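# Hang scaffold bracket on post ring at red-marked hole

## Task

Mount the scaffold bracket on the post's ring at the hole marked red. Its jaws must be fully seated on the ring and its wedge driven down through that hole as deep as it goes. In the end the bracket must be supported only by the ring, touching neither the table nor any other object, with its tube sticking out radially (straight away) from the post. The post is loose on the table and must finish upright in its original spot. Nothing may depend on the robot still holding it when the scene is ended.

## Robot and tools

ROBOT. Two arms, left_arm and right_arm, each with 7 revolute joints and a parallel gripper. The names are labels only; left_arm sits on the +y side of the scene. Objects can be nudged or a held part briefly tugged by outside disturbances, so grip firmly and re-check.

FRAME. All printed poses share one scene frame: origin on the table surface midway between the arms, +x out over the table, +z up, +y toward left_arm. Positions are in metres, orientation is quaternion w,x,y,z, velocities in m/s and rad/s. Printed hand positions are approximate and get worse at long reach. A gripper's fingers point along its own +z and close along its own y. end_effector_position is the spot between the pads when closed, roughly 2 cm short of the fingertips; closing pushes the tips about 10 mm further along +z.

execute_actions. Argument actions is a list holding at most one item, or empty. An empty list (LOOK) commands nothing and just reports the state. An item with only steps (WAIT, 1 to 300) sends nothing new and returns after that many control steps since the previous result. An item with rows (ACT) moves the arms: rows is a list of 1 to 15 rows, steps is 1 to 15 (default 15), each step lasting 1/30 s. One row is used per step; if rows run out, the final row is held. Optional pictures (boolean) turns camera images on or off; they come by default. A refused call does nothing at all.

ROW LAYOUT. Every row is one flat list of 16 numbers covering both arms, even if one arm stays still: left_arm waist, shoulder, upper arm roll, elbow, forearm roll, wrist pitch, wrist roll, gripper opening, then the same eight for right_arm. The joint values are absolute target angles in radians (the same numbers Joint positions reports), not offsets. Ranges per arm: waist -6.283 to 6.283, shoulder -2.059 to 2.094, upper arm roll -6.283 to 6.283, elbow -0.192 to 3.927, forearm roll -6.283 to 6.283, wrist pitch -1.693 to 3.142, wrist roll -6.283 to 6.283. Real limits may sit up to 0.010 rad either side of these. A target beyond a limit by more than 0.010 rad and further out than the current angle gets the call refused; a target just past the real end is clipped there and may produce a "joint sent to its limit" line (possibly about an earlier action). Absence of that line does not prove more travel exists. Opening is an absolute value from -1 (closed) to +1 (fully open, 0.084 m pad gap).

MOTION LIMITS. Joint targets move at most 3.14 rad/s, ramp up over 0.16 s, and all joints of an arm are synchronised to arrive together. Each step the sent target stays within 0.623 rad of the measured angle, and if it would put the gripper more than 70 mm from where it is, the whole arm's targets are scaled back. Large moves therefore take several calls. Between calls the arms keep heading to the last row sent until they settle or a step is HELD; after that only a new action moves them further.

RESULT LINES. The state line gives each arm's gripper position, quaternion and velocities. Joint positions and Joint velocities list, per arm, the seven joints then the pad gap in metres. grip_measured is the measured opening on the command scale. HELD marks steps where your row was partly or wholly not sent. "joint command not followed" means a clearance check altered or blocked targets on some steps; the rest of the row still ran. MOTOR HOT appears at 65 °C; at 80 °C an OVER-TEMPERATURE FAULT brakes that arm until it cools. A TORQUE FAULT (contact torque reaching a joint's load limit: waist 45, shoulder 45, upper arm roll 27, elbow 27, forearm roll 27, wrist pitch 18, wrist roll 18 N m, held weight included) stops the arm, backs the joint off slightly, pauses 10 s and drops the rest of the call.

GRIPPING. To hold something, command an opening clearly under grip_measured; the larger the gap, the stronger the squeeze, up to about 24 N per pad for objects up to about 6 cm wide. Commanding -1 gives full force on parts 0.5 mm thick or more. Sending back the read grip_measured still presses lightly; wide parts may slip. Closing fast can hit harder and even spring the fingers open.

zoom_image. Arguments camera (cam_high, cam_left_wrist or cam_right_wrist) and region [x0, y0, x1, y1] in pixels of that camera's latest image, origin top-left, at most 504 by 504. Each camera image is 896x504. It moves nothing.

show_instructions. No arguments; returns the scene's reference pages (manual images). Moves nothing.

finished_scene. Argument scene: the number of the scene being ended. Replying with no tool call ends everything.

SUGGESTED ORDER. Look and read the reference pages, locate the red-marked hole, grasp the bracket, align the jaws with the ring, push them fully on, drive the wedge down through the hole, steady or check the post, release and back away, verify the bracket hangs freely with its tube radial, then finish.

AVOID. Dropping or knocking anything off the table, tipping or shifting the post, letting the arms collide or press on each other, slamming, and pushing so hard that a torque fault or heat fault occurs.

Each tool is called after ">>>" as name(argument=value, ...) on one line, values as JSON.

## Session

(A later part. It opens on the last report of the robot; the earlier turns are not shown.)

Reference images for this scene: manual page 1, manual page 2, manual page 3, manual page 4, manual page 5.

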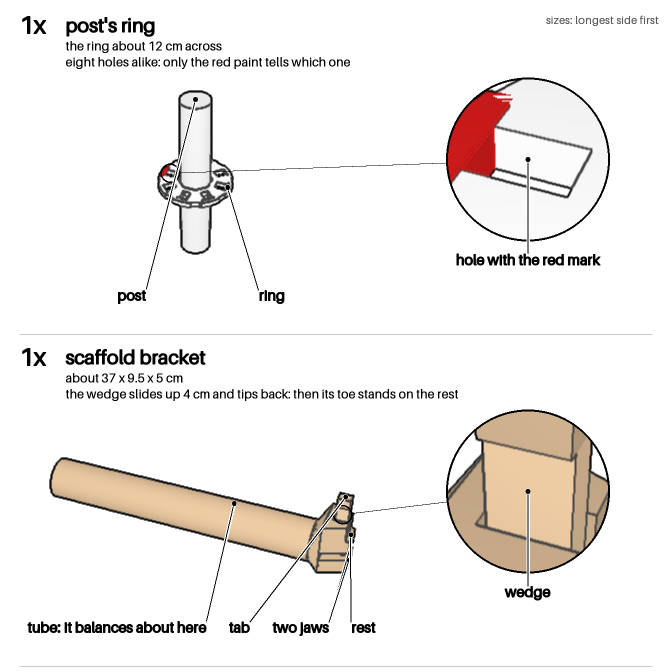

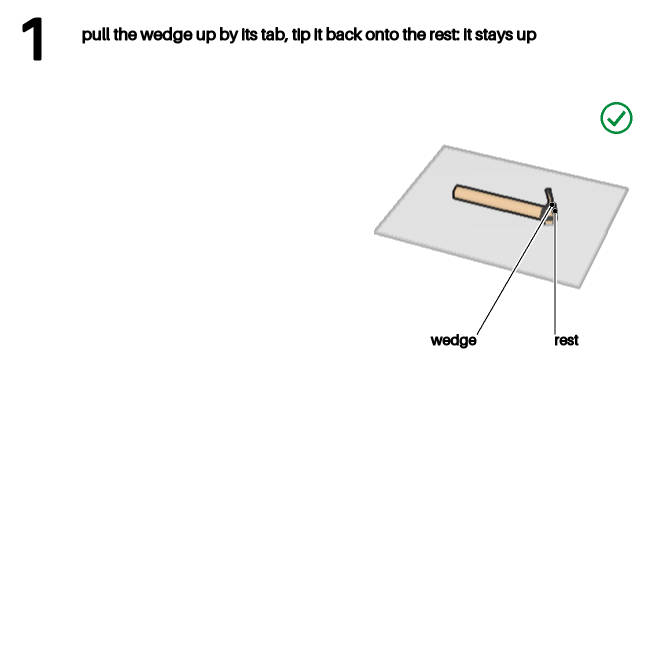

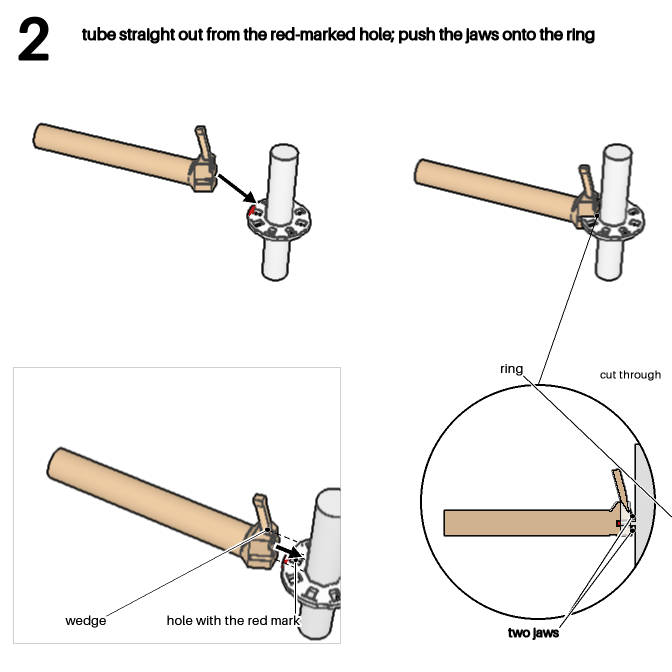

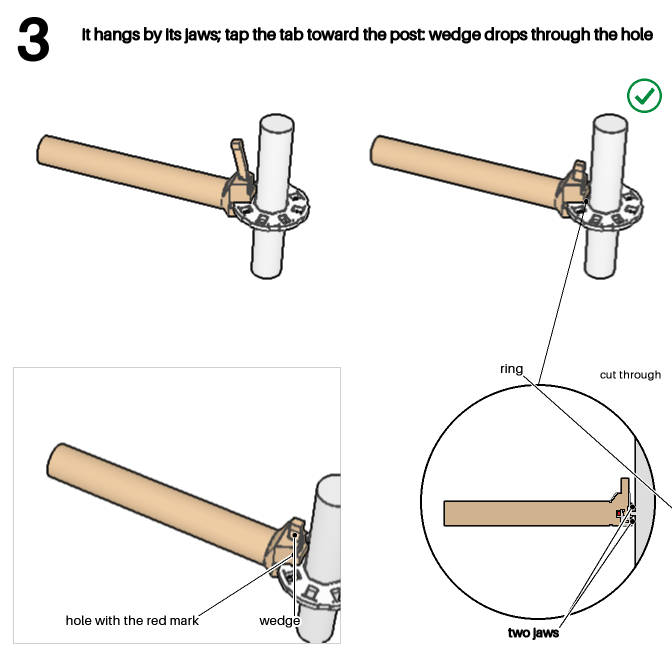

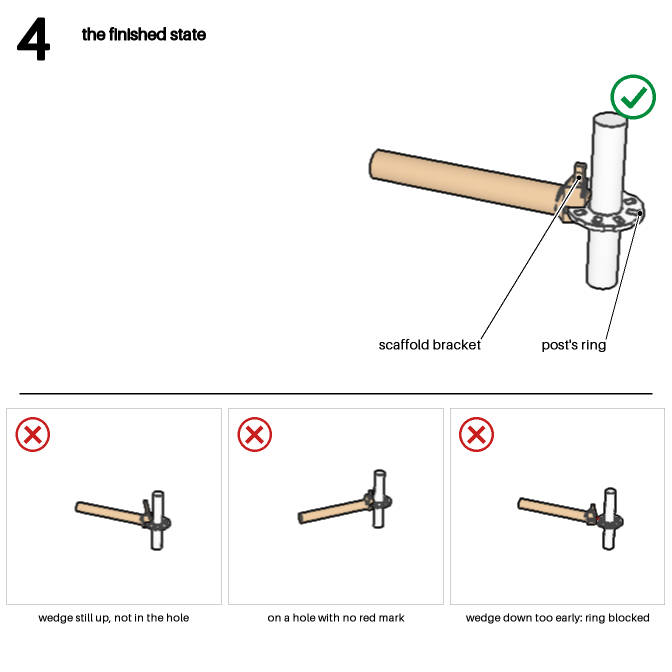

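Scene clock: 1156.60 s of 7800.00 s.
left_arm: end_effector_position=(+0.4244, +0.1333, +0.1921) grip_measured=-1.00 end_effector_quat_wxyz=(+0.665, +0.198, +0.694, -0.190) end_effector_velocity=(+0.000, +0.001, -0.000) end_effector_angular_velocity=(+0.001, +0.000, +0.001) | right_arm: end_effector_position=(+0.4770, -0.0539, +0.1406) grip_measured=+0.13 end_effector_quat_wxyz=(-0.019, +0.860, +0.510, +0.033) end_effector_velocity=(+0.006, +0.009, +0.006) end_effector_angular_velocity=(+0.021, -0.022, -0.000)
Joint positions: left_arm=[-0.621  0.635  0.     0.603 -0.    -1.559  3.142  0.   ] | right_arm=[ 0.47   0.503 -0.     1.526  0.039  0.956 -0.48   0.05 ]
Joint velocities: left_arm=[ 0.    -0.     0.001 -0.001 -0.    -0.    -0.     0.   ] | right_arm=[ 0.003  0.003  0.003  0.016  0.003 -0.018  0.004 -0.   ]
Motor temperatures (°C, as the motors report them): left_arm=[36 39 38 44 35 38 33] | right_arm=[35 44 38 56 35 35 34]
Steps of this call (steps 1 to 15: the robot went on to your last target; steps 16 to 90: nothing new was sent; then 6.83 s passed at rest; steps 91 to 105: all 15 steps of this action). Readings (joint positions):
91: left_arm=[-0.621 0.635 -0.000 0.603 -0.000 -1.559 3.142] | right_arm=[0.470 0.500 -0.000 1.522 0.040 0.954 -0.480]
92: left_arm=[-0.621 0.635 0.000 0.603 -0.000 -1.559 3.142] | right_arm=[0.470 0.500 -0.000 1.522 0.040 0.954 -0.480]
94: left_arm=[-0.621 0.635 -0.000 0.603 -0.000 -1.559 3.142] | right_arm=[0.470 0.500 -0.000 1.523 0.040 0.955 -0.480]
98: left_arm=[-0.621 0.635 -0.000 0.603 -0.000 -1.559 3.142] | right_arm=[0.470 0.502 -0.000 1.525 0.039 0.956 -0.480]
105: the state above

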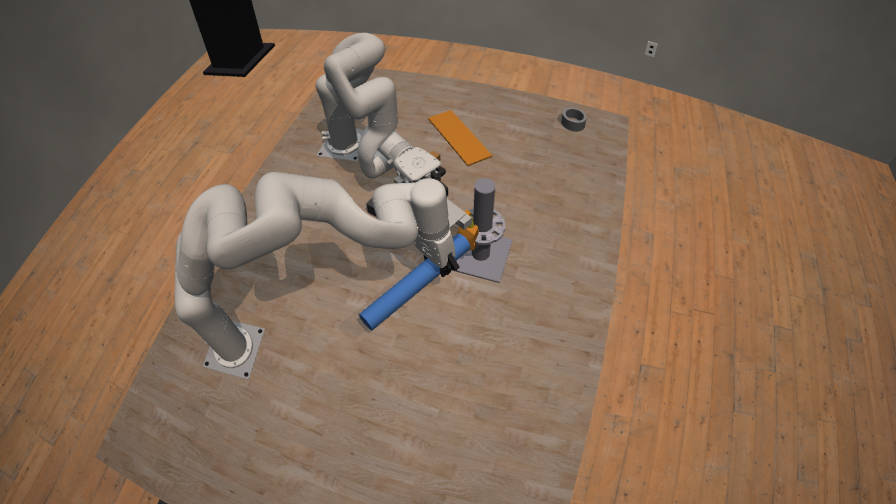

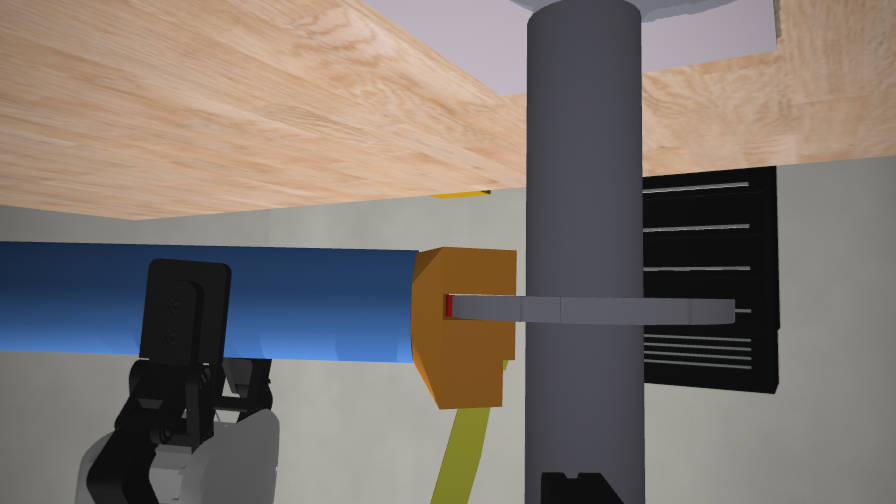

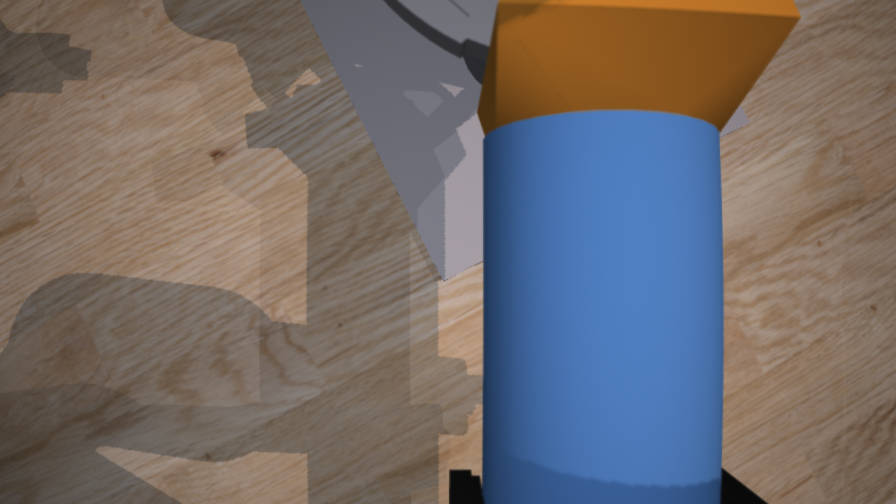

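>>> execute_actions(actions=[{"rows": [[-0.6294,0.6365,0,0.6227,0,-1.5415,3.1416,-1,0.4705,0.5016,0,1.5248,0.0395,0.9550,-0.4798,-1],[-0.6382,0.6384,0,0.6421,0,-1.5240,3.1416,-1,0.4705,0.5016,0,1.5248,0.0395,0.9550,-0.4798,-1],[-0.6469,0.6402,0,0.6614,0,-1.5065,3.1416,-1,0.4705,0.5016,0,1.5248,0.0395,0.9550,-0.4798,-1],[-0.6556,0.6421,0,0.6807,0,-1.4890,3.1416,-1,0.4705,0.5016,0,1.5248,0.0395,0.9550,-0.4798,-1],[-0.6644,0.6439,0,0.7001,0,-1.4716,3.1416,-1,0.4705,0.5016,0,1.5248,0.0395,0.9550,-0.4798,-1],[-0.6731,0.6457,0,0.7194,0,-1.4541,3.1416,-1,0.4705,0.5016,0,1.5248,0.0395,0.9550,-0.4798,-1],[-0.6818,0.6476,0,0.7387,0,-1.4366,3.1416,-1,0.4705,0.5016,0,1.5248,0.0395,0.9550,-0.4798,-1],[-0.6905,0.6494,0,0.7580,0,-1.4191,3.1416,-1,0.4705,0.5016,0,1.5248,0.0395,0.9550,-0.4798,-1],[-0.6993,0.6513,0,0.7774,0,-1.4016,3.1416,-1,0.4705,0.5016,0,1.5248,0.0395,0.9550,-0.4798,-1],[-0.7080,0.6531,0,0.7967,0,-1.3841,3.1416,-1,0.4705,0.5016,0,1.5248,0.0395,0.9550,-0.4798,-1]], "steps": 15}], pictures=false)

>>> execute_actions(actions=[{"steps": 10}])

Scene clock: 1257.47 s of 7800.00 s.
left_arm: end_effector_position=(+0.4466, +0.0598, +0.2050) grip_measured=-1.00 end_effector_quat_wxyz=(+0.657, +0.227, +0.685, -0.219) end_effector_velocity=(+0.013, -0.035, -0.001) end_effector_angular_velocity=(+0.024, +0.019, -0.034) | right_arm: end_effector_position=(+0.4770, -0.0536, +0.1410) grip_measured=+0.13 end_effector_quat_wxyz=(-0.019, +0.859, +0.510, +0.033) end_effector_velocity=(+0.000, +0.000, +0.001) end_effector_angular_velocity=(+0.001, -0.000, -0.001)
Joint positions: left_arm=[-0.704  0.652 -0.001  0.788  0.    -1.394  3.142  0.   ] | right_arm=[ 0.471  0.502  0.     1.525  0.04   0.955 -0.48   0.05 ]
Joint velocities: left_arm=[-0.045  0.016  0.013  0.097 -0.002  0.11  -0.     0.   ] | right_arm=[-0.    -0.001  0.    -0.     0.001  0.     0.001 -0.   ]
Motor temperatures (°C, as the motors report them): left_arm=[36 39 38 44 35 38 33] | right_arm=[35 44 38 57 35 35 34]
Steps of this call (steps 1 to 15: the robot went on to your last target; steps 16 to 90: nothing new was sent; then 97.37 s passed at rest; steps 91 to 105: all 15 steps of this action). Readings (joint positions):
91: left_arm=[-0.621 0.635 0.000 0.604 -0.000 -1.559 3.142] | right_arm=[0.471 0.502 -0.000 1.526 0.040 0.955 -0.480]
92: left_arm=[-0.622 0.635 0.000 0.606 -0.000 -1.556 3.142] | right_arm=[0.471 0.502 0.000 1.526 0.040 0.955 -0.480]
94: left_arm=[-0.630 0.637 0.001 0.625 -0.000 -1.538 3.142] | right_arm=[0.471 0.502 0.000 1.525 0.040 0.955 -0.480]
98: left_arm=[-0.660 0.643 -0.000 0.692 0.000 -1.480 3.142] | right_arm=[0.471 0.502 0.000 1.525 0.040 0.955 -0.480]
105: the state above

Scene clock: 1257.80 s of 7800.00 s.
left_arm: end_effector_position=(+0.4481, +0.0574, +0.2048) grip_measured=-1.00 end_effector_quat_wxyz=(+0.656, +0.228, +0.685, -0.219) end_effector_velocity=(+0.000, -0.002, +0.001) end_effector_angular_velocity=(-0.002, -0.002, -0.003) | right_arm: end_effector_position=(+0.4768, -0.0535, +0.1410) grip_measured=+0.13 end_effector_quat_wxyz=(-0.019, +0.859, +0.510, +0.033) end_effector_velocity=(+0.000, -0.000, +0.000) end_effector_angular_velocity=(+0.001, +0.000, -0.003)
Joint positions: left_arm=[-0.708  0.653  0.     0.796 -0.    -1.384  3.142  0.   ] | right_arm=[ 0.471  0.502  0.     1.525  0.04   0.955 -0.48   0.05 ]
Joint velocities: left_arm=[-0.003 -0.    -0.001  0.005  0.     0.003  0.     0.   ] | right_arm=[-0.    -0.    -0.001  0.     0.001  0.     0.001 -0.   ]
Motor temperatures (°C, as the motors report them): left_arm=[36 39 38 44 35 38 33] | right_arm=[35 44 38 57 35 35 34]
Steps of this call (steps 1 to 10: the robot went on to your last target). Readings (joint positions):
1: left_arm=[-0.706 0.652 -0.001 0.790 0.000 -1.391 3.142] | right_arm=[0.471 0.502 0.000 1.525 0.040 0.955 -0.480]
2: left_arm=[-0.706 0.653 -0.000 0.792 0.000 -1.389 3.142] | right_arm=[0.471 0.502 0.000 1.525 0.040 0.955 -0.480]
4: left_arm=[-0.707 0.653 0.000 0.794 -0.000 -1.386 3.142] | right_arm=[0.471 0.502 0.000 1.525 0.040 0.955 -0.480]
8: left_arm=[-0.707 0.653 0.000 0.796 -0.000 -1.385 3.142] | right_arm=[0.471 0.502 0.000 1.525 0.040 0.955 -0.480]
10: the state above

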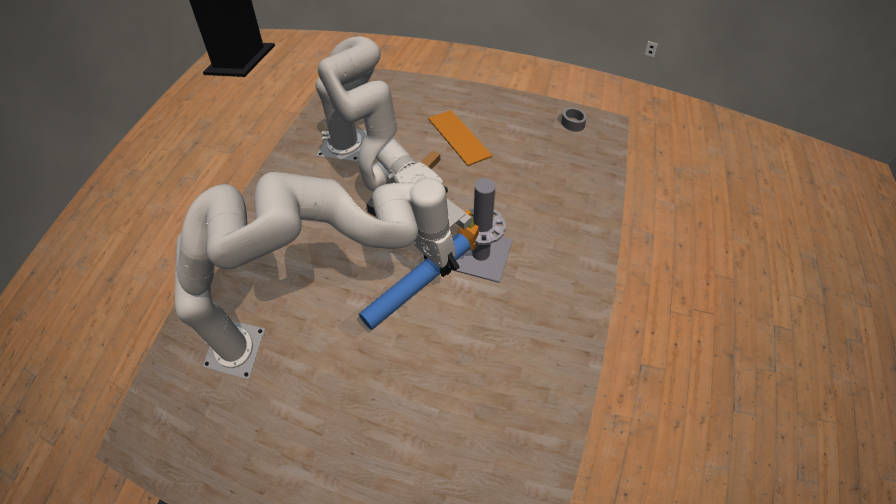

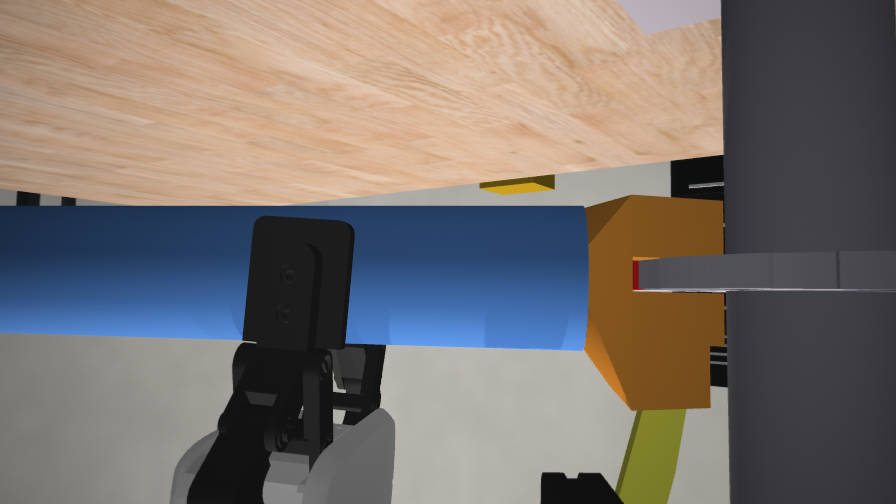

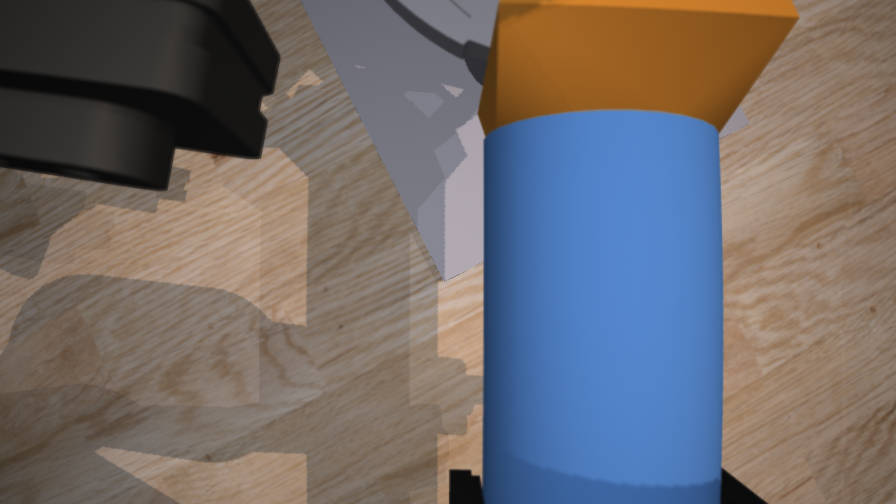

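>>> execute_actions(actions=[{"rows": [[-0.708,0.6600,0,0.8149,0,-1.3728,3.1416,-1,0.4705,0.5016,0,1.5248,0.0395,0.9550,-0.4798,-1],[-0.708,0.6669,0,0.8330,0,-1.3615,3.1416,-1,0.4705,0.5016,0,1.5248,0.0395,0.9550,-0.4798,-1],[-0.708,0.6737,0,0.8512,0,-1.3503,3.1416,-1,0.4705,0.5016,0,1.5248,0.0395,0.9550,-0.4798,-1],[-0.708,0.6806,0,0.8694,0,-1.3390,3.1416,-1,0.4705,0.5016,0,1.5248,0.0395,0.9550,-0.4798,-1],[-0.708,0.6875,0,0.8875,0,-1.3277,3.1416,-1,0.4705,0.5016,0,1.5248,0.0395,0.9550,-0.4798,-1],[-0.708,0.6944,0,0.9057,0,-1.3164,3.1416,-1,0.4705,0.5016,0,1.5248,0.0395,0.9550,-0.4798,-1],[-0.708,0.7017,0,0.9238,0,-1.3057,3.1416,-1,0.4705,0.5016,0,1.5248,0.0395,0.9550,-0.4798,-1],[-0.708,0.7091,0,0.9418,0,-1.2950,3.1416,-1,0.4705,0.5016,0,1.5248,0.0395,0.9550,-0.4798,-1],[-0.708,0.7164,0,0.9599,0,-1.2843,3.1416,-1,0.4705,0.5016,0,1.5248,0.0395,0.9550,-0.4798,-1],[-0.708,0.7238,0,0.9779,0,-1.2736,3.1416,-1,0.4705,0.5016,0,1.5248,0.0395,0.9550,-0.4798,-1],[-0.708,0.7311,0,0.9960,0,-1.2628,3.1416,-1,0.4705,0.5016,0,1.5248,0.0395,0.9550,-0.4798,-1],[-0.708,0.7385,0,1.0140,0,-1.2521,3.1416,-1,0.4705,0.5016,0,1.5248,0.0395,0.9550,-0.4798,-1],[-0.708,0.7458,0,1.0321,0,-1.2414,3.1416,-1,0.4705,0.5016,0,1.5248,0.0395,0.9550,-0.4798,-1]], "steps": 15}], pictures=false)

>>> execute_actions(actions=[{"steps": 12}])

Scene clock: 1293.47 s of 7800.00 s.
left_arm: end_effector_position=(+0.4920, +0.0240, +0.2050) grip_measured=-1.00 end_effector_quat_wxyz=(+0.656, +0.229, +0.685, -0.219) end_effector_velocity=(+0.083, -0.062, +0.006) end_effector_angular_velocity=(-0.008, -0.011, +0.000) | right_arm: end_effector_position=(+0.4769, -0.0537, +0.1409) grip_measured=+0.13 end_effector_quat_wxyz=(-0.019, +0.859, +0.510, +0.033) end_effector_velocity=(-0.000, +0.000, -0.000) end_effector_angular_velocity=(+0.001, +0.001, +0.002)
Joint positions: left_arm=[-0.708  0.733  0.     1.001  0.    -1.26   3.142  0.   ] | right_arm=[ 0.471  0.502  0.     1.525  0.04   0.955 -0.48   0.05 ]
Joint velocities: left_arm=[ 0.     0.16   0.001  0.403  0.     0.229 -0.     0.   ] | right_arm=[ 0.     0.     0.     0.     0.001  0.    -0.002  0.   ]
Motor temperatures (°C, as the motors report them): left_arm=[36 39 38 44 35 38 33] | right_arm=[35 44 38 57 35 35 34]
Steps of this call (steps 1 to 15: the robot went on to your last target; steps 16 to 90: nothing new was sent; then 32.17 s passed at rest; steps 91 to 105: all 15 steps of this action). Readings (joint positions):
91: left_arm=[-0.708 0.653 -0.000 0.797 -0.000 -1.384 3.142] | right_arm=[0.471 0.502 0.000 1.525 0.040 0.955 -0.480]
92: left_arm=[-0.708 0.654 -0.000 0.800 -0.000 -1.382 3.142] | right_arm=[0.471 0.502 0.000 1.525 0.040 0.955 -0.480]
94: left_arm=[-0.708 0.661 -0.000 0.818 -0.000 -1.370 3.142] | right_arm=[0.471 0.502 0.000 1.525 0.040 0.955 -0.480]
98: left_arm=[-0.708 0.685 0.000 0.880 0.000 -1.333 3.142] | right_arm=[0.471 0.502 0.000 1.525 0.040 0.955 -0.480]
105: the state above

Scene clock: 1293.87 s of 7800.00 s.
left_arm: end_effector_position=(+0.4983, +0.0193, +0.2050) grip_measured=-1.00 end_effector_quat_wxyz=(+0.656, +0.229, +0.685, -0.219) end_effector_velocity=(+0.002, -0.001, +0.001) end_effector_angular_velocity=(-0.001, -0.003, +0.001) | right_arm: end_effector_position=(+0.4769, -0.0537, +0.1409) grip_measured=+0.13 end_effector_quat_wxyz=(-0.019, +0.859, +0.510, +0.033) end_effector_velocity=(+0.000, -0.000, +0.001) end_effector_angular_velocity=(+0.000, -0.001, +0.001)
Joint positions: left_arm=[-0.708  0.746 -0.     1.031 -0.    -1.242  3.142  0.   ] | right_arm=[ 0.471  0.502  0.     1.525  0.04   0.955 -0.48   0.05 ]
Joint velocities: left_arm=[ 0.     0.002  0.     0.008 -0.     0.003  0.001  0.   ] | right_arm=[-0.    -0.001 -0.     0.     0.     0.    -0.001 -0.   ]
Motor temperatures (°C, as the motors report them): left_arm=[36 39 38 44 35 38 33] | right_arm=[35 44 38 57 35 35 34]
Steps of this call (steps 1 to 12: the robot went on to your last target). Readings (joint positions):
1: left_arm=[-0.708 0.737 0.000 1.012 0.000 -1.254 3.142] | right_arm=[0.471 0.502 0.000 1.525 0.040 0.955 -0.480]
2: left_arm=[-0.708 0.740 0.000 1.019 0.000 -1.250 3.142] | right_arm=[0.471 0.502 0.000 1.525 0.040 0.955 -0.480]
4: left_arm=[-0.708 0.743 0.000 1.026 0.000 -1.245 3.142] | right_arm=[0.471 0.502 0.000 1.525 0.040 0.955 -0.480]
8: left_arm=[-0.708 0.745 -0.000 1.030 -0.000 -1.242 3.142] | right_arm=[0.471 0.502 0.000 1.525 0.040 0.955 -0.480]
12: the state above

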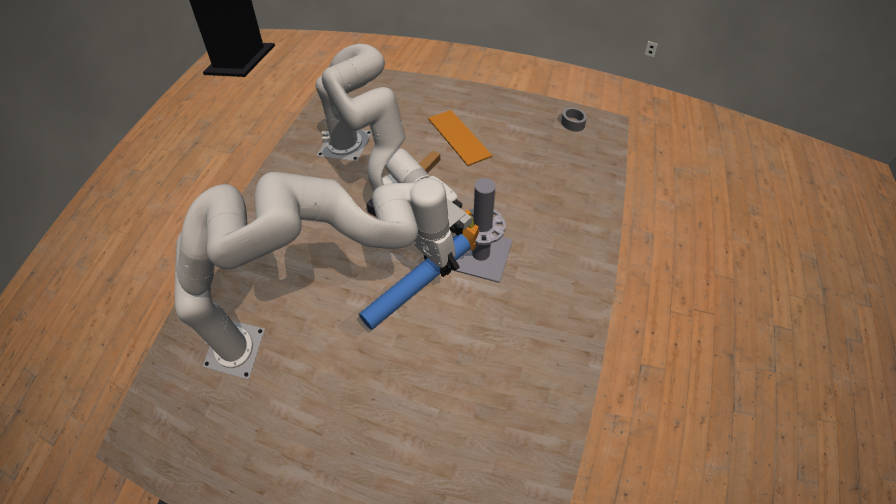

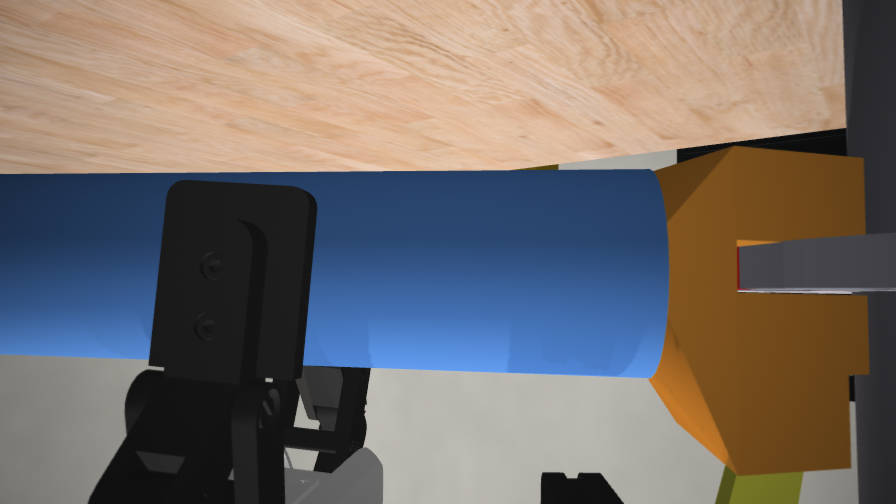

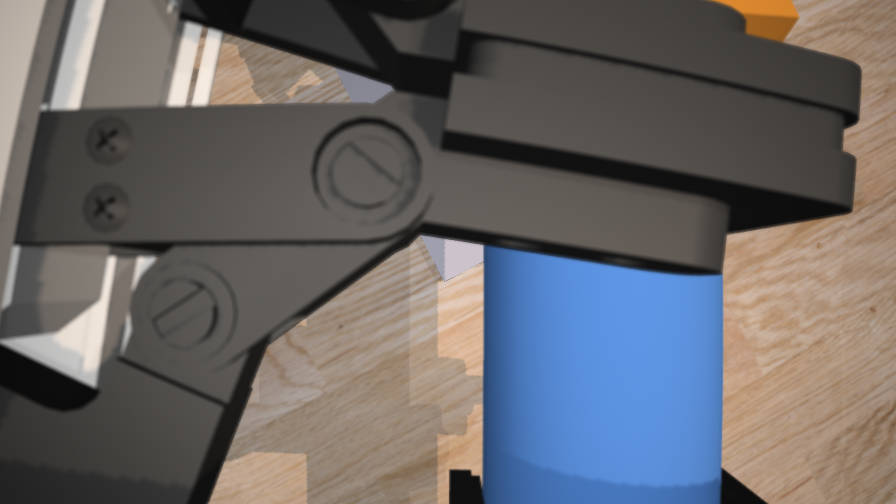

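>>> execute_actions(actions=[{"rows": [[-0.705,0.7458,0,1.0321,0,-1.2414,3.1416,-1,0.4705,0.5016,0,1.5248,0.0395,0.9550,-0.4798,-1],[-0.702,0.7458,0,1.0321,0,-1.2414,3.1416,-1,0.4705,0.5016,0,1.5248,0.0395,0.9550,-0.4798,-1],[-0.699,0.7458,0,1.0321,0,-1.2414,3.1416,-1,0.4705,0.5016,0,1.5248,0.0395,0.9550,-0.4798,-1],[-0.696,0.7458,0,1.0321,0,-1.2414,3.1416,-1,0.4705,0.5016,0,1.5248,0.0395,0.9550,-0.4798,-1],[-0.694,0.7458,0,1.0321,0,-1.2414,3.1416,-1,0.4705,0.5016,0,1.5248,0.0395,0.9550,-0.4798,-1],[-0.692,0.7458,0,1.0321,0,-1.2414,3.1416,-1,0.4705,0.5016,0,1.5248,0.0395,0.9550,-0.4798,-1],[-0.690,0.7458,0,1.0321,0,-1.2414,3.1416,-1,0.4705,0.5016,0,1.5248,0.0395,0.9550,-0.4798,-1],[-0.688,0.7458,0,1.0321,0,-1.2414,3.1416,-1,0.4705,0.5016,0,1.5248,0.0395,0.9550,-0.4798,-1],[-0.686,0.7458,0,1.0321,0,-1.2414,3.1416,-1,0.4705,0.5016,0,1.5248,0.0395,0.9550,-0.4798,-1],[-0.684,0.7458,0,1.0321,0,-1.2414,3.1416,-1,0.4705,0.5016,0,1.5248,0.0395,0.9550,-0.4798,-1],[-0.682,0.7458,0,1.0321,0,-1.2414,3.1416,-1,0.4705,0.5016,0,1.5248,0.0395,0.9550,-0.4798,-1],[-0.680,0.7458,0,1.0321,0,-1.2414,3.1416,-1,0.4705,0.5016,0,1.5248,0.0395,0.9550,-0.4798,-1],[-0.678,0.7458,0,1.0321,0,-1.2414,3.1416,-1,0.4705,0.5016,0,1.5248,0.0395,0.9550,-0.4798,-1]], "steps": 15}], pictures=false)

>>> execute_actions(actions=[{"steps": 12}])

Scene clock: 1323.07 s of 7800.00 s.
left_arm: end_effector_position=(+0.5088, +0.0334, +0.2050) grip_measured=-1.00 end_effector_quat_wxyz=(+0.659, +0.219, +0.688, -0.210) end_effector_velocity=(+0.019, +0.026, -0.000) end_effector_angular_velocity=(+0.004, -0.002, +0.049) | right_arm: end_effector_position=(+0.4769, -0.0537, +0.1410) grip_measured=+0.13 end_effector_quat_wxyz=(-0.019, +0.859, +0.510, +0.033) end_effector_velocity=(-0.000, +0.000, -0.000) end_effector_angular_velocity=(+0.000, +0.000, +0.004)
Joint positions: left_arm=[-0.681  0.746 -0.     1.032  0.    -1.241  3.142  0.   ] | right_arm=[ 0.47   0.502 -0.     1.525  0.039  0.955 -0.48   0.05 ]
Joint velocities: left_arm=[ 0.042 -0.     0.007 -0.001 -0.001 -0.    -0.     0.   ] | right_arm=[-0.    -0.     0.001 -0.     0.    -0.    -0.003  0.   ]
Motor temperatures (°C, as the motors report them): left_arm=[36 39 38 45 35 38 33] | right_arm=[35 45 38 57 35 35 34]
Steps of this call (steps 1 to 30: the robot went on to your last target; steps 31 to 90: nothing new was sent; then 25.70 s passed at rest; steps 91 to 105: all 15 steps of this action). Readings (joint positions):
91: left_arm=[-0.708 0.746 -0.000 1.032 0.000 -1.241 3.142] | right_arm=[0.471 0.502 0.000 1.525 0.040 0.955 -0.480]
92: left_arm=[-0.707 0.746 -0.000 1.032 0.000 -1.241 3.142] | right_arm=[0.471 0.502 0.000 1.525 0.040 0.955 -0.480]
94: left_arm=[-0.704 0.746 -0.001 1.032 0.000 -1.241 3.142] | right_arm=[0.471 0.502 0.000 1.525 0.040 0.955 -0.480]
98: left_arm=[-0.695 0.746 0.000 1.032 -0.000 -1.241 3.142] | right_arm=[0.471 0.502 0.000 1.525 0.040 0.955 -0.480]
105: the state above

Scene clock: 1323.47 s of 7800.00 s.
left_arm: end_effector_position=(+0.5101, +0.0351, +0.2050) grip_measured=-1.00 end_effector_quat_wxyz=(+0.659, +0.218, +0.688, -0.209) end_effector_velocity=(+0.001, +0.002, -0.000) end_effector_angular_velocity=(+0.000, -0.000, +0.004) | right_arm: end_effector_position=(+0.4769, -0.0537, +0.1409) grip_measured=+0.13 end_effector_quat_wxyz=(-0.019, +0.859, +0.510, +0.033) end_effector_velocity=(+0.000, -0.000, +0.000) end_effector_angular_velocity=(-0.000, -0.001, +0.002)
Joint positions: left_arm=[-0.678  0.746 -0.     1.032  0.    -1.241  3.142  0.   ] | right_arm=[ 0.47   0.502 -0.     1.525  0.039  0.955 -0.48   0.05 ]
Joint velocities: left_arm=[ 0.002  0.     0.001  0.001 -0.001  0.     0.     0.   ] | right_arm=[ 0.    -0.001 -0.001 -0.    -0.001 -0.    -0.002 -0.   ]
Motor temperatures (°C, as the motors report them): left_arm=[36 39 38 45 35 38 33] | right_arm=[35 45 38 57 35 35 34]
Steps of this call (steps 1 to 12: the robot went on to your last target). Readings (joint positions):
1: left_arm=[-0.680 0.746 -0.000 1.032 0.000 -1.241 3.142] | right_arm=[0.470 0.502 -0.000 1.525 0.039 0.955 -0.480]
2: left_arm=[-0.679 0.746 0.000 1.032 0.000 -1.241 3.142] | right_arm=[0.470 0.502 -0.000 1.525 0.039 0.955 -0.480]
4: left_arm=[-0.679 0.746 0.000 1.032 0.000 -1.241 3.142] | right_arm=[0.470 0.502 -0.000 1.525 0.039 0.955 -0.480]
8: left_arm=[-0.678 0.746 -0.000 1.032 0.000 -1.241 3.142] | right_arm=[0.470 0.502 -0.000 1.525 0.039 0.955 -0.480]
12: the state above

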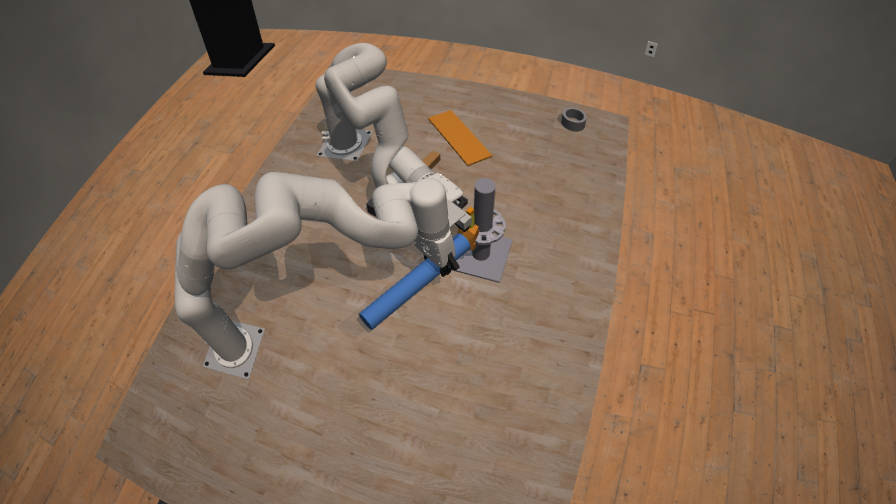

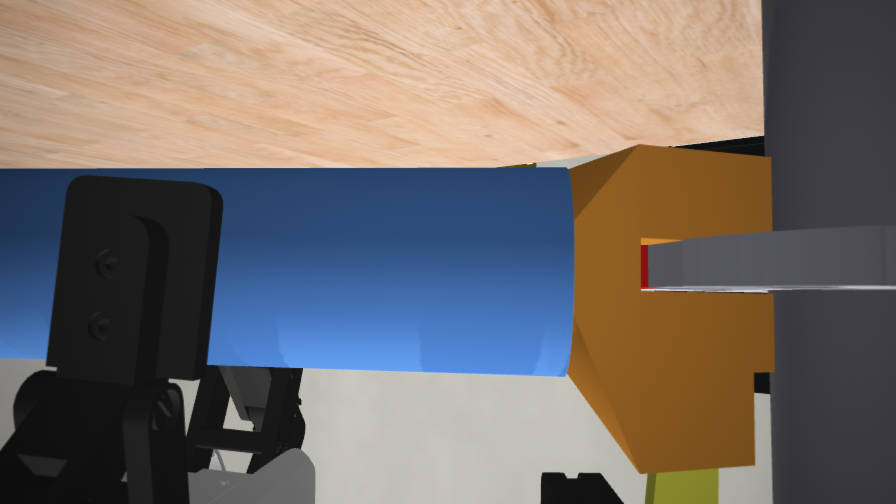

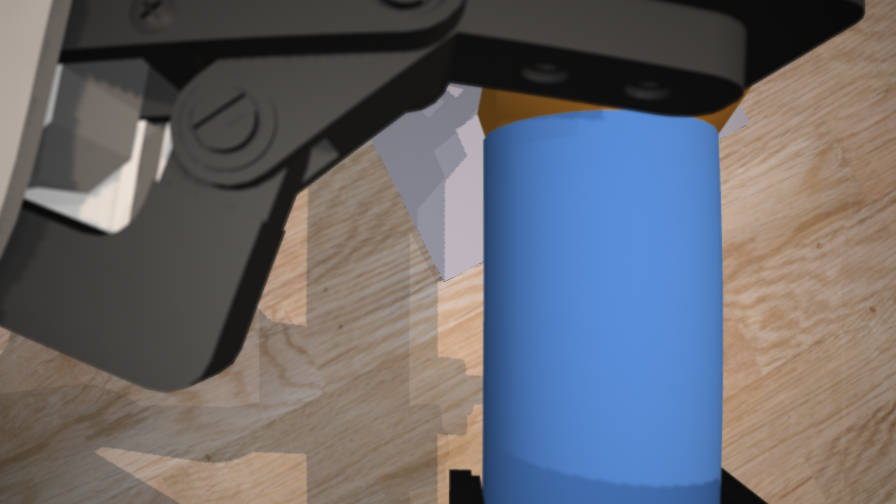

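>>> execute_actions(actions=[{"rows": [[-0.677,0.7458,0,1.0321,0,-1.2414,3.1416,-1,0.4705,0.5016,0,1.5248,0.0395,0.9550,-0.4798,-1],[-0.676,0.7458,0,1.0321,0,-1.2414,3.1416,-1,0.4705,0.5016,0,1.5248,0.0395,0.9550,-0.4798,-1],[-0.675,0.7458,0,1.0321,0,-1.2414,3.1416,-1,0.4705,0.5016,0,1.5248,0.0395,0.9550,-0.4798,-1],[-0.674,0.7458,0,1.0321,0,-1.2414,3.1416,-1,0.4705,0.5016,0,1.5248,0.0395,0.9550,-0.4798,-1],[-0.673,0.7458,0,1.0321,0,-1.2414,3.1416,-1,0.4705,0.5016,0,1.5248,0.0395,0.9550,-0.4798,-1]], "steps": 15}])

Scene clock: 1332.57 s of 7800.00 s.
left_arm: end_effector_position=(+0.5120, +0.0379, +0.2050) grip_measured=-1.00 end_effector_quat_wxyz=(+0.660, +0.217, +0.689, -0.207) end_effector_velocity=(-0.000, -0.000, -0.000) end_effector_angular_velocity=(-0.001, +0.002, -0.000) | right_arm: end_effector_position=(+0.4768, -0.0537, +0.1409) grip_measured=+0.13 end_effector_quat_wxyz=(-0.019, +0.859, +0.510, +0.033) end_effector_velocity=(+0.000, -0.000, +0.001) end_effector_angular_velocity=(+0.001, -0.001, -0.002)
Joint positions: left_arm=[-0.673  0.746 -0.     1.032  0.    -1.241  3.142  0.   ] | right_arm=[ 0.471  0.502  0.     1.525  0.04   0.955 -0.48   0.05 ]
Joint velocities: left_arm=[ 0.001 -0.    -0.001 -0.001  0.    -0.    -0.001  0.   ] | right_arm=[-0.    -0.001  0.    -0.    -0.     0.     0.002  0.   ]
Motor temperatures (°C, as the motors report them): left_arm=[36 40 38 45 35 38 33] | right_arm=[35 45 38 57 35 35 34]
Steps of this call (steps 1 to 15: the robot went on to your last target; steps 16 to 90: nothing new was sent; then 5.60 s passed at rest; steps 91 to 105: all 15 steps of this action). Readings (joint positions):
91: left_arm=[-0.678 0.746 -0.000 1.032 0.000 -1.241 3.142] | right_arm=[0.470 0.502 -0.000 1.525 0.040 0.955 -0.480]
92: left_arm=[-0.678 0.746 -0.000 1.032 0.000 -1.241 3.142] | right_arm=[0.470 0.502 -0.000 1.525 0.040 0.955 -0.480]
94: left_arm=[-0.677 0.746 -0.000 1.032 0.000 -1.241 3.142] | right_arm=[0.470 0.502 0.000 1.525 0.040 0.955 -0.480]
98: left_arm=[-0.674 0.746 0.000 1.032 -0.000 -1.241 3.142] | right_arm=[0.471 0.502 0.000 1.525 0.039 0.955 -0.480]
105: the state above

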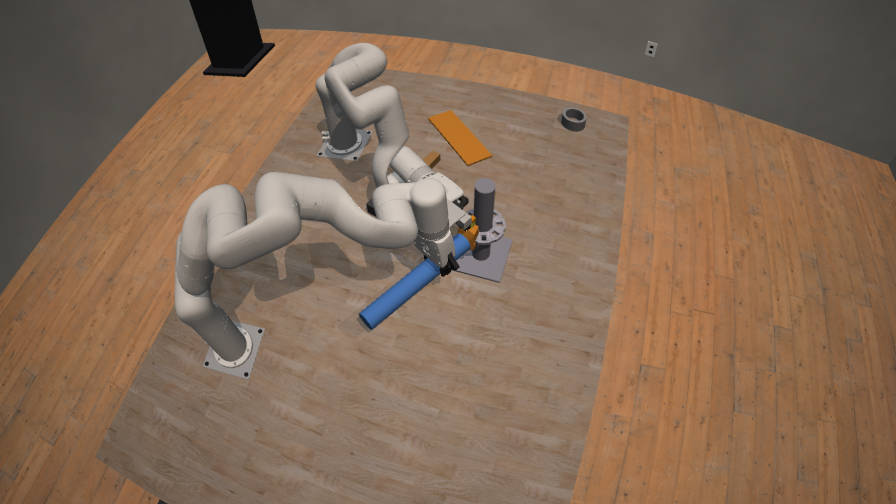

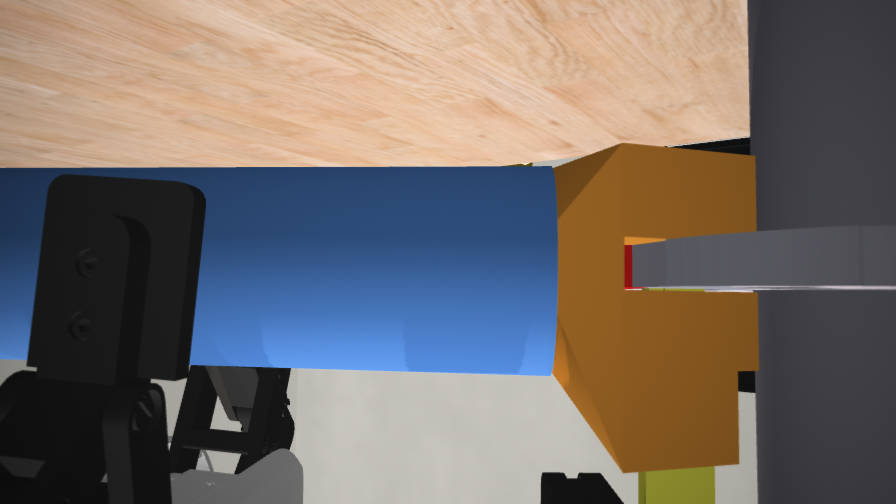

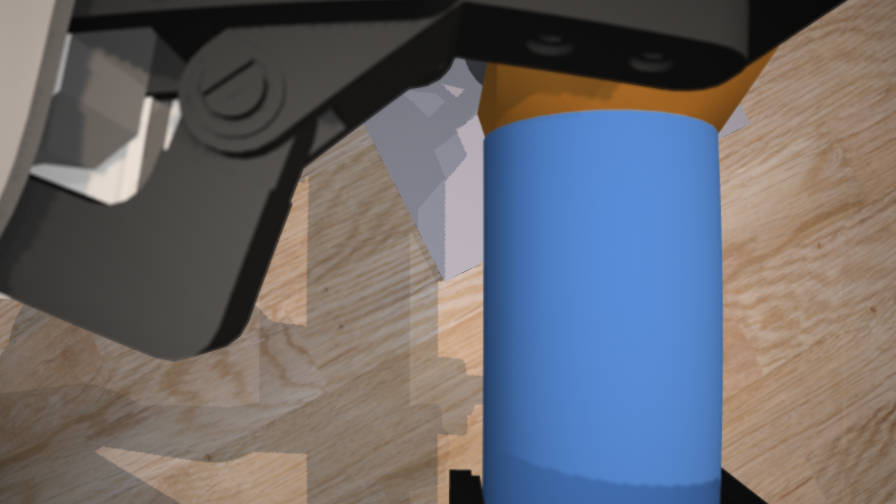

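>>> execute_actions(actions=[{"rows": [[-0.677,0.7458,0,1.0321,0,-1.2414,3.1416,-1,0.4705,0.5016,0,1.5248,0.0395,0.9550,-0.4798,-1],[-0.681,0.7458,0,1.0321,0,-1.2414,3.1416,-1,0.4705,0.5016,0,1.5248,0.0395,0.9550,-0.4798,-1],[-0.685,0.7385,0,1.0140,0,-1.2521,3.1416,-1,0.4705,0.5016,0,1.5248,0.0395,0.9550,-0.4798,-1],[-0.685,0.7311,0,0.9960,0,-1.2628,3.1416,-1,0.4705,0.5016,0,1.5248,0.0395,0.9550,-0.4798,-1],[-0.685,0.7238,0,0.9779,0,-1.2736,3.1416,-1,0.4705,0.5016,0,1.5248,0.0395,0.9550,-0.4798,-1],[-0.685,0.7164,0,0.9599,0,-1.2843,3.1416,-1,0.4705,0.5016,0,1.5248,0.0395,0.9550,-0.4798,-1],[-0.685,0.7091,0,0.9418,0,-1.2950,3.1416,-1,0.4705,0.5016,0,1.5248,0.0395,0.9550,-0.4798,-1],[-0.685,0.7017,0,0.9238,0,-1.3057,3.1416,-1,0.4705,0.5016,0,1.5248,0.0395,0.9550,-0.4798,-1],[-0.685,0.6944,0,0.9057,0,-1.3164,3.1416,-1,0.4705,0.5016,0,1.5248,0.0395,0.9550,-0.4798,-1],[-0.680,0.6875,0,0.8875,0,-1.3277,3.1416,-1,0.4705,0.5016,0,1.5248,0.0395,0.9550,-0.4798,-1],[-0.675,0.6806,0,0.8694,0,-1.3390,3.1416,-1,0.4705,0.5016,0,1.5248,0.0395,0.9550,-0.4798,-1],[-0.670,0.6737,0,0.8512,0,-1.3503,3.1416,-1,0.4705,0.5016,0,1.5248,0.0395,0.9550,-0.4798,-1],[-0.660,0.6669,0,0.8330,0,-1.3615,3.1416,-1,0.4705,0.5016,0,1.5248,0.0395,0.9550,-0.4798,-1],[-0.650,0.6600,0,0.8149,0,-1.3728,3.1416,-1,0.4705,0.5016,0,1.5248,0.0395,0.9550,-0.4798,-1],[-0.640,0.6531,0,0.7967,0,-1.3841,3.1416,-1,0.4705,0.5016,0,1.5248,0.0395,0.9550,-0.4798,-1]], "steps": 15}], pictures=false)

>>> execute_actions(actions=[{"rows": [[-0.636,0.6494,0,0.7580,0,-1.4191,3.1416,-1,0.4705,0.5016,0,1.5248,0.0395,0.9550,-0.4798,-1],[-0.634,0.6476,0,0.7387,0,-1.4366,3.1416,-1,0.4705,0.5016,0,1.5248,0.0395,0.9550,-0.4798,-1],[-0.632,0.6457,0,0.7194,0,-1.4541,3.1416,-1,0.4705,0.5016,0,1.5248,0.0395,0.9550,-0.4798,-1],[-0.630,0.6439,0,0.7001,0,-1.4716,3.1416,-1,0.4705,0.5016,0,1.5248,0.0395,0.9550,-0.4798,-1],[-0.628,0.6421,0,0.6807,0,-1.4890,3.1416,-1,0.4705,0.5016,0,1.5248,0.0395,0.9550,-0.4798,-1],[-0.626,0.6402,0,0.6614,0,-1.5065,3.1416,-1,0.4705,0.5016,0,1.5248,0.0395,0.9550,-0.4798,-1],[-0.624,0.6384,0,0.6421,0,-1.5240,3.1416,-1,0.4705,0.5016,0,1.5248,0.0395,0.9550,-0.4798,-1],[-0.622,0.6365,0,0.6227,0,-1.5415,3.1416,-1,0.4705,0.5016,0,1.5248,0.0395,0.9550,-0.4798,-1],[-0.6207,0.6347,0,0.6034,0,-1.559,3.1416,-1,0.4705,0.5016,0,1.5248,0.0395,0.9550,-0.4798,-1]], "steps": 15}], pictures=false)

>>> execute_actions(actions=[{"steps": 10}])

Scene clock: 1362.87 s of 7800.00 s.
left_arm: end_effector_position=(+0.4764, +0.0654, +0.2048) grip_measured=-1.00 end_effector_quat_wxyz=(+0.660, +0.215, +0.689, -0.206) end_effector_velocity=(-0.048, +0.189, -0.000) end_effector_angular_velocity=(+0.003, -0.000, +0.207) | right_arm: end_effector_position=(+0.4771, -0.0538, +0.1410) grip_measured=+0.13 end_effector_quat_wxyz=(-0.019, +0.860, +0.510, +0.033) end_effector_velocity=(-0.000, +0.000, +0.000) end_effector_angular_velocity=(+0.001, +0.000, +0.000)
Joint positions: left_arm=[-0.669  0.678 -0.001  0.862  0.    -1.344  3.142  0.   ] | right_arm=[ 0.47   0.502 -0.     1.525  0.039  0.955 -0.48   0.05 ]
Joint velocities: left_arm=[ 0.206 -0.204  0.002 -0.536 -0.    -0.33   0.002  0.   ] | right_arm=[-0.001 -0.001  0.001 -0.     0.     0.001 -0.     0.   ]
Motor temperatures (°C, as the motors report them): left_arm=[36 40 38 45 35 38 33] | right_arm=[35 45 38 57 35 35 34]
Steps of this call (steps 1 to 15: the robot went on to your last target; steps 16 to 90: nothing new was sent; then 26.80 s passed at rest; steps 91 to 105: all 15 steps of this action). Readings (joint positions):
91: left_arm=[-0.673 0.746 0.000 1.032 0.000 -1.241 3.142] | right_arm=[0.471 0.502 0.000 1.525 0.040 0.955 -0.480]
92: left_arm=[-0.674 0.746 0.000 1.032 -0.000 -1.241 3.142] | right_arm=[0.471 0.502 0.000 1.525 0.039 0.955 -0.480]
94: left_arm=[-0.677 0.744 0.001 1.029 -0.000 -1.244 3.142] | right_arm=[0.470 0.502 -0.000 1.525 0.039 0.955 -0.480]
98: left_arm=[-0.684 0.725 -0.000 0.983 -0.000 -1.271 3.142] | right_arm=[0.470 0.502 -0.000 1.525 0.039 0.955 -0.480]
105: the state above

Scene clock: 1363.37 s of 7800.00 s.
left_arm: end_effector_position=(+0.4262, +0.1316, +0.1922) grip_measured=-1.00 end_effector_quat_wxyz=(+0.665, +0.199, +0.695, -0.190) end_effector_velocity=(-0.017, +0.013, +0.007) end_effector_angular_velocity=(-0.015, -0.023, +0.003) | right_arm: end_effector_position=(+0.4769, -0.0538, +0.1409) grip_measured=+0.13 end_effector_quat_wxyz=(-0.019, +0.859, +0.510, +0.033) end_effector_velocity=(+0.000, -0.001, -0.001) end_effector_angular_velocity=(-0.001, +0.000, -0.001)
Joint positions: left_arm=[-0.622  0.636 -0.     0.611  0.    -1.552  3.142  0.   ] | right_arm=[ 0.47   0.502 -0.     1.525  0.039  0.955 -0.48   0.05 ]
Joint velocities: left_arm=[ 0.006 -0.014 -0.002 -0.063  0.001 -0.076  0.001  0.   ] | right_arm=[-0.001  0.001  0.    -0.    -0.001  0.     0.001  0.   ]
Motor temperatures (°C, as the motors report them): left_arm=[36 40 38 45 35 38 33] | right_arm=[35 45 38 57 35 35 34]
Steps of this call (steps 1 to 15: all 15 steps of this action). Readings (joint positions):
1: left_arm=[-0.661 0.671 -0.001 0.844 0.000 -1.355 3.142] | right_arm=[0.470 0.502 -0.000 1.525 0.039 0.955 -0.480]
2: left_arm=[-0.654 0.665 0.000 0.824 -0.000 -1.369 3.142] | right_arm=[0.470 0.502 -0.000 1.525 0.039 0.955 -0.480]
4: left_arm=[-0.642 0.655 0.002 0.780 -0.000 -1.404 3.142] | right_arm=[0.470 0.502 -0.000 1.525 0.039 0.955 -0.480]
8: left_arm=[-0.630 0.645 0.000 0.695 -0.000 -1.477 3.142] | right_arm=[0.470 0.502 -0.000 1.525 0.039 0.955 -0.480]
15: the state above

Scene clock: 1363.70 s of 7800.00 s.
left_arm: end_effector_position=(+0.4246, +0.1332, +0.1923) grip_measured=-1.00 end_effector_quat_wxyz=(+0.665, +0.198, +0.694, -0.190) end_effector_velocity=(-0.001, +0.002, -0.001) end_effector_angular_velocity=(+0.001, +0.001, +0.002) | right_arm: end_effector_position=(+0.4769, -0.0538, +0.1409) grip_measured=+0.13 end_effector_quat_wxyz=(-0.019, +0.859, +0.510, +0.033) end_effector_velocity=(+0.000, -0.000, -0.000) end_effector_angular_velocity=(+0.000, +0.000, -0.001)
Joint positions: left_arm=[-0.621  0.635 -0.     0.604  0.    -1.559  3.142  0.   ] | right_arm=[ 0.47   0.502 -0.     1.525  0.039  0.955 -0.48   0.05 ]
Joint velocities: left_arm=[ 0.001 -0.     0.001 -0.004 -0.    -0.002 -0.     0.   ] | right_arm=[-0.     0.    -0.    -0.     0.    -0.     0.001  0.   ]
Motor temperatures (°C, as the motors report them): left_arm=[36 40 38 45 35 38 33] | right_arm=[35 45 38 57 35 35 34]
Steps of this call (steps 1 to 10: the robot went on to your last target). Readings (joint positions):
1: left_arm=[-0.621 0.635 -0.000 0.609 0.000 -1.554 3.142] | right_arm=[0.470 0.502 -0.000 1.525 0.039 0.955 -0.480]
2: left_arm=[-0.621 0.635 -0.000 0.608 0.000 -1.556 3.142] | right_arm=[0.470 0.502 -0.000 1.525 0.039 0.955 -0.480]
4: left_arm=[-0.621 0.635 -0.000 0.606 0.000 -1.557 3.142] | right_arm=[0.470 0.502 -0.000 1.525 0.039 0.955 -0.480]
8: left_arm=[-0.621 0.635 -0.000 0.604 0.000 -1.559 3.142] | right_arm=[0.470 0.502 -0.000 1.525 0.039 0.955 -0.480]
10: the state above

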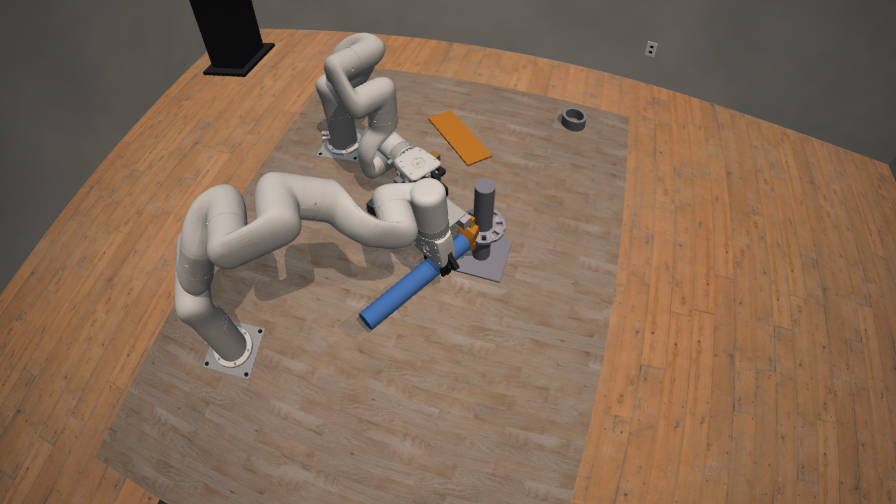

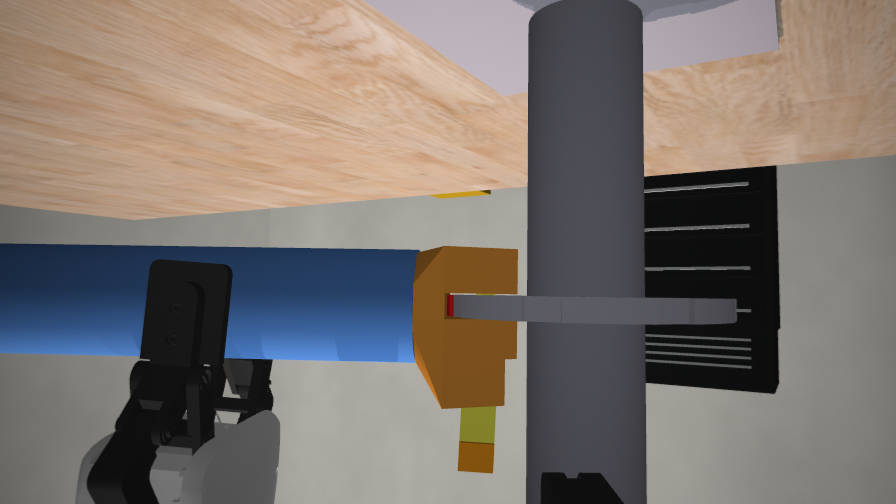

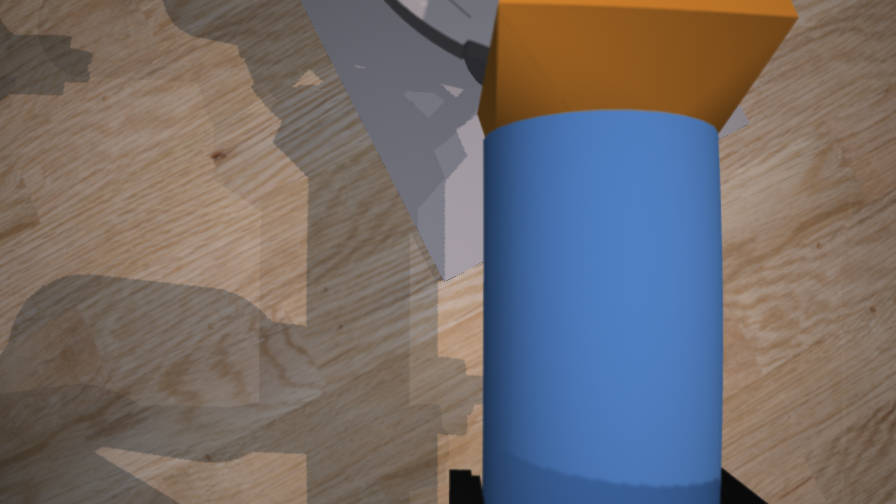

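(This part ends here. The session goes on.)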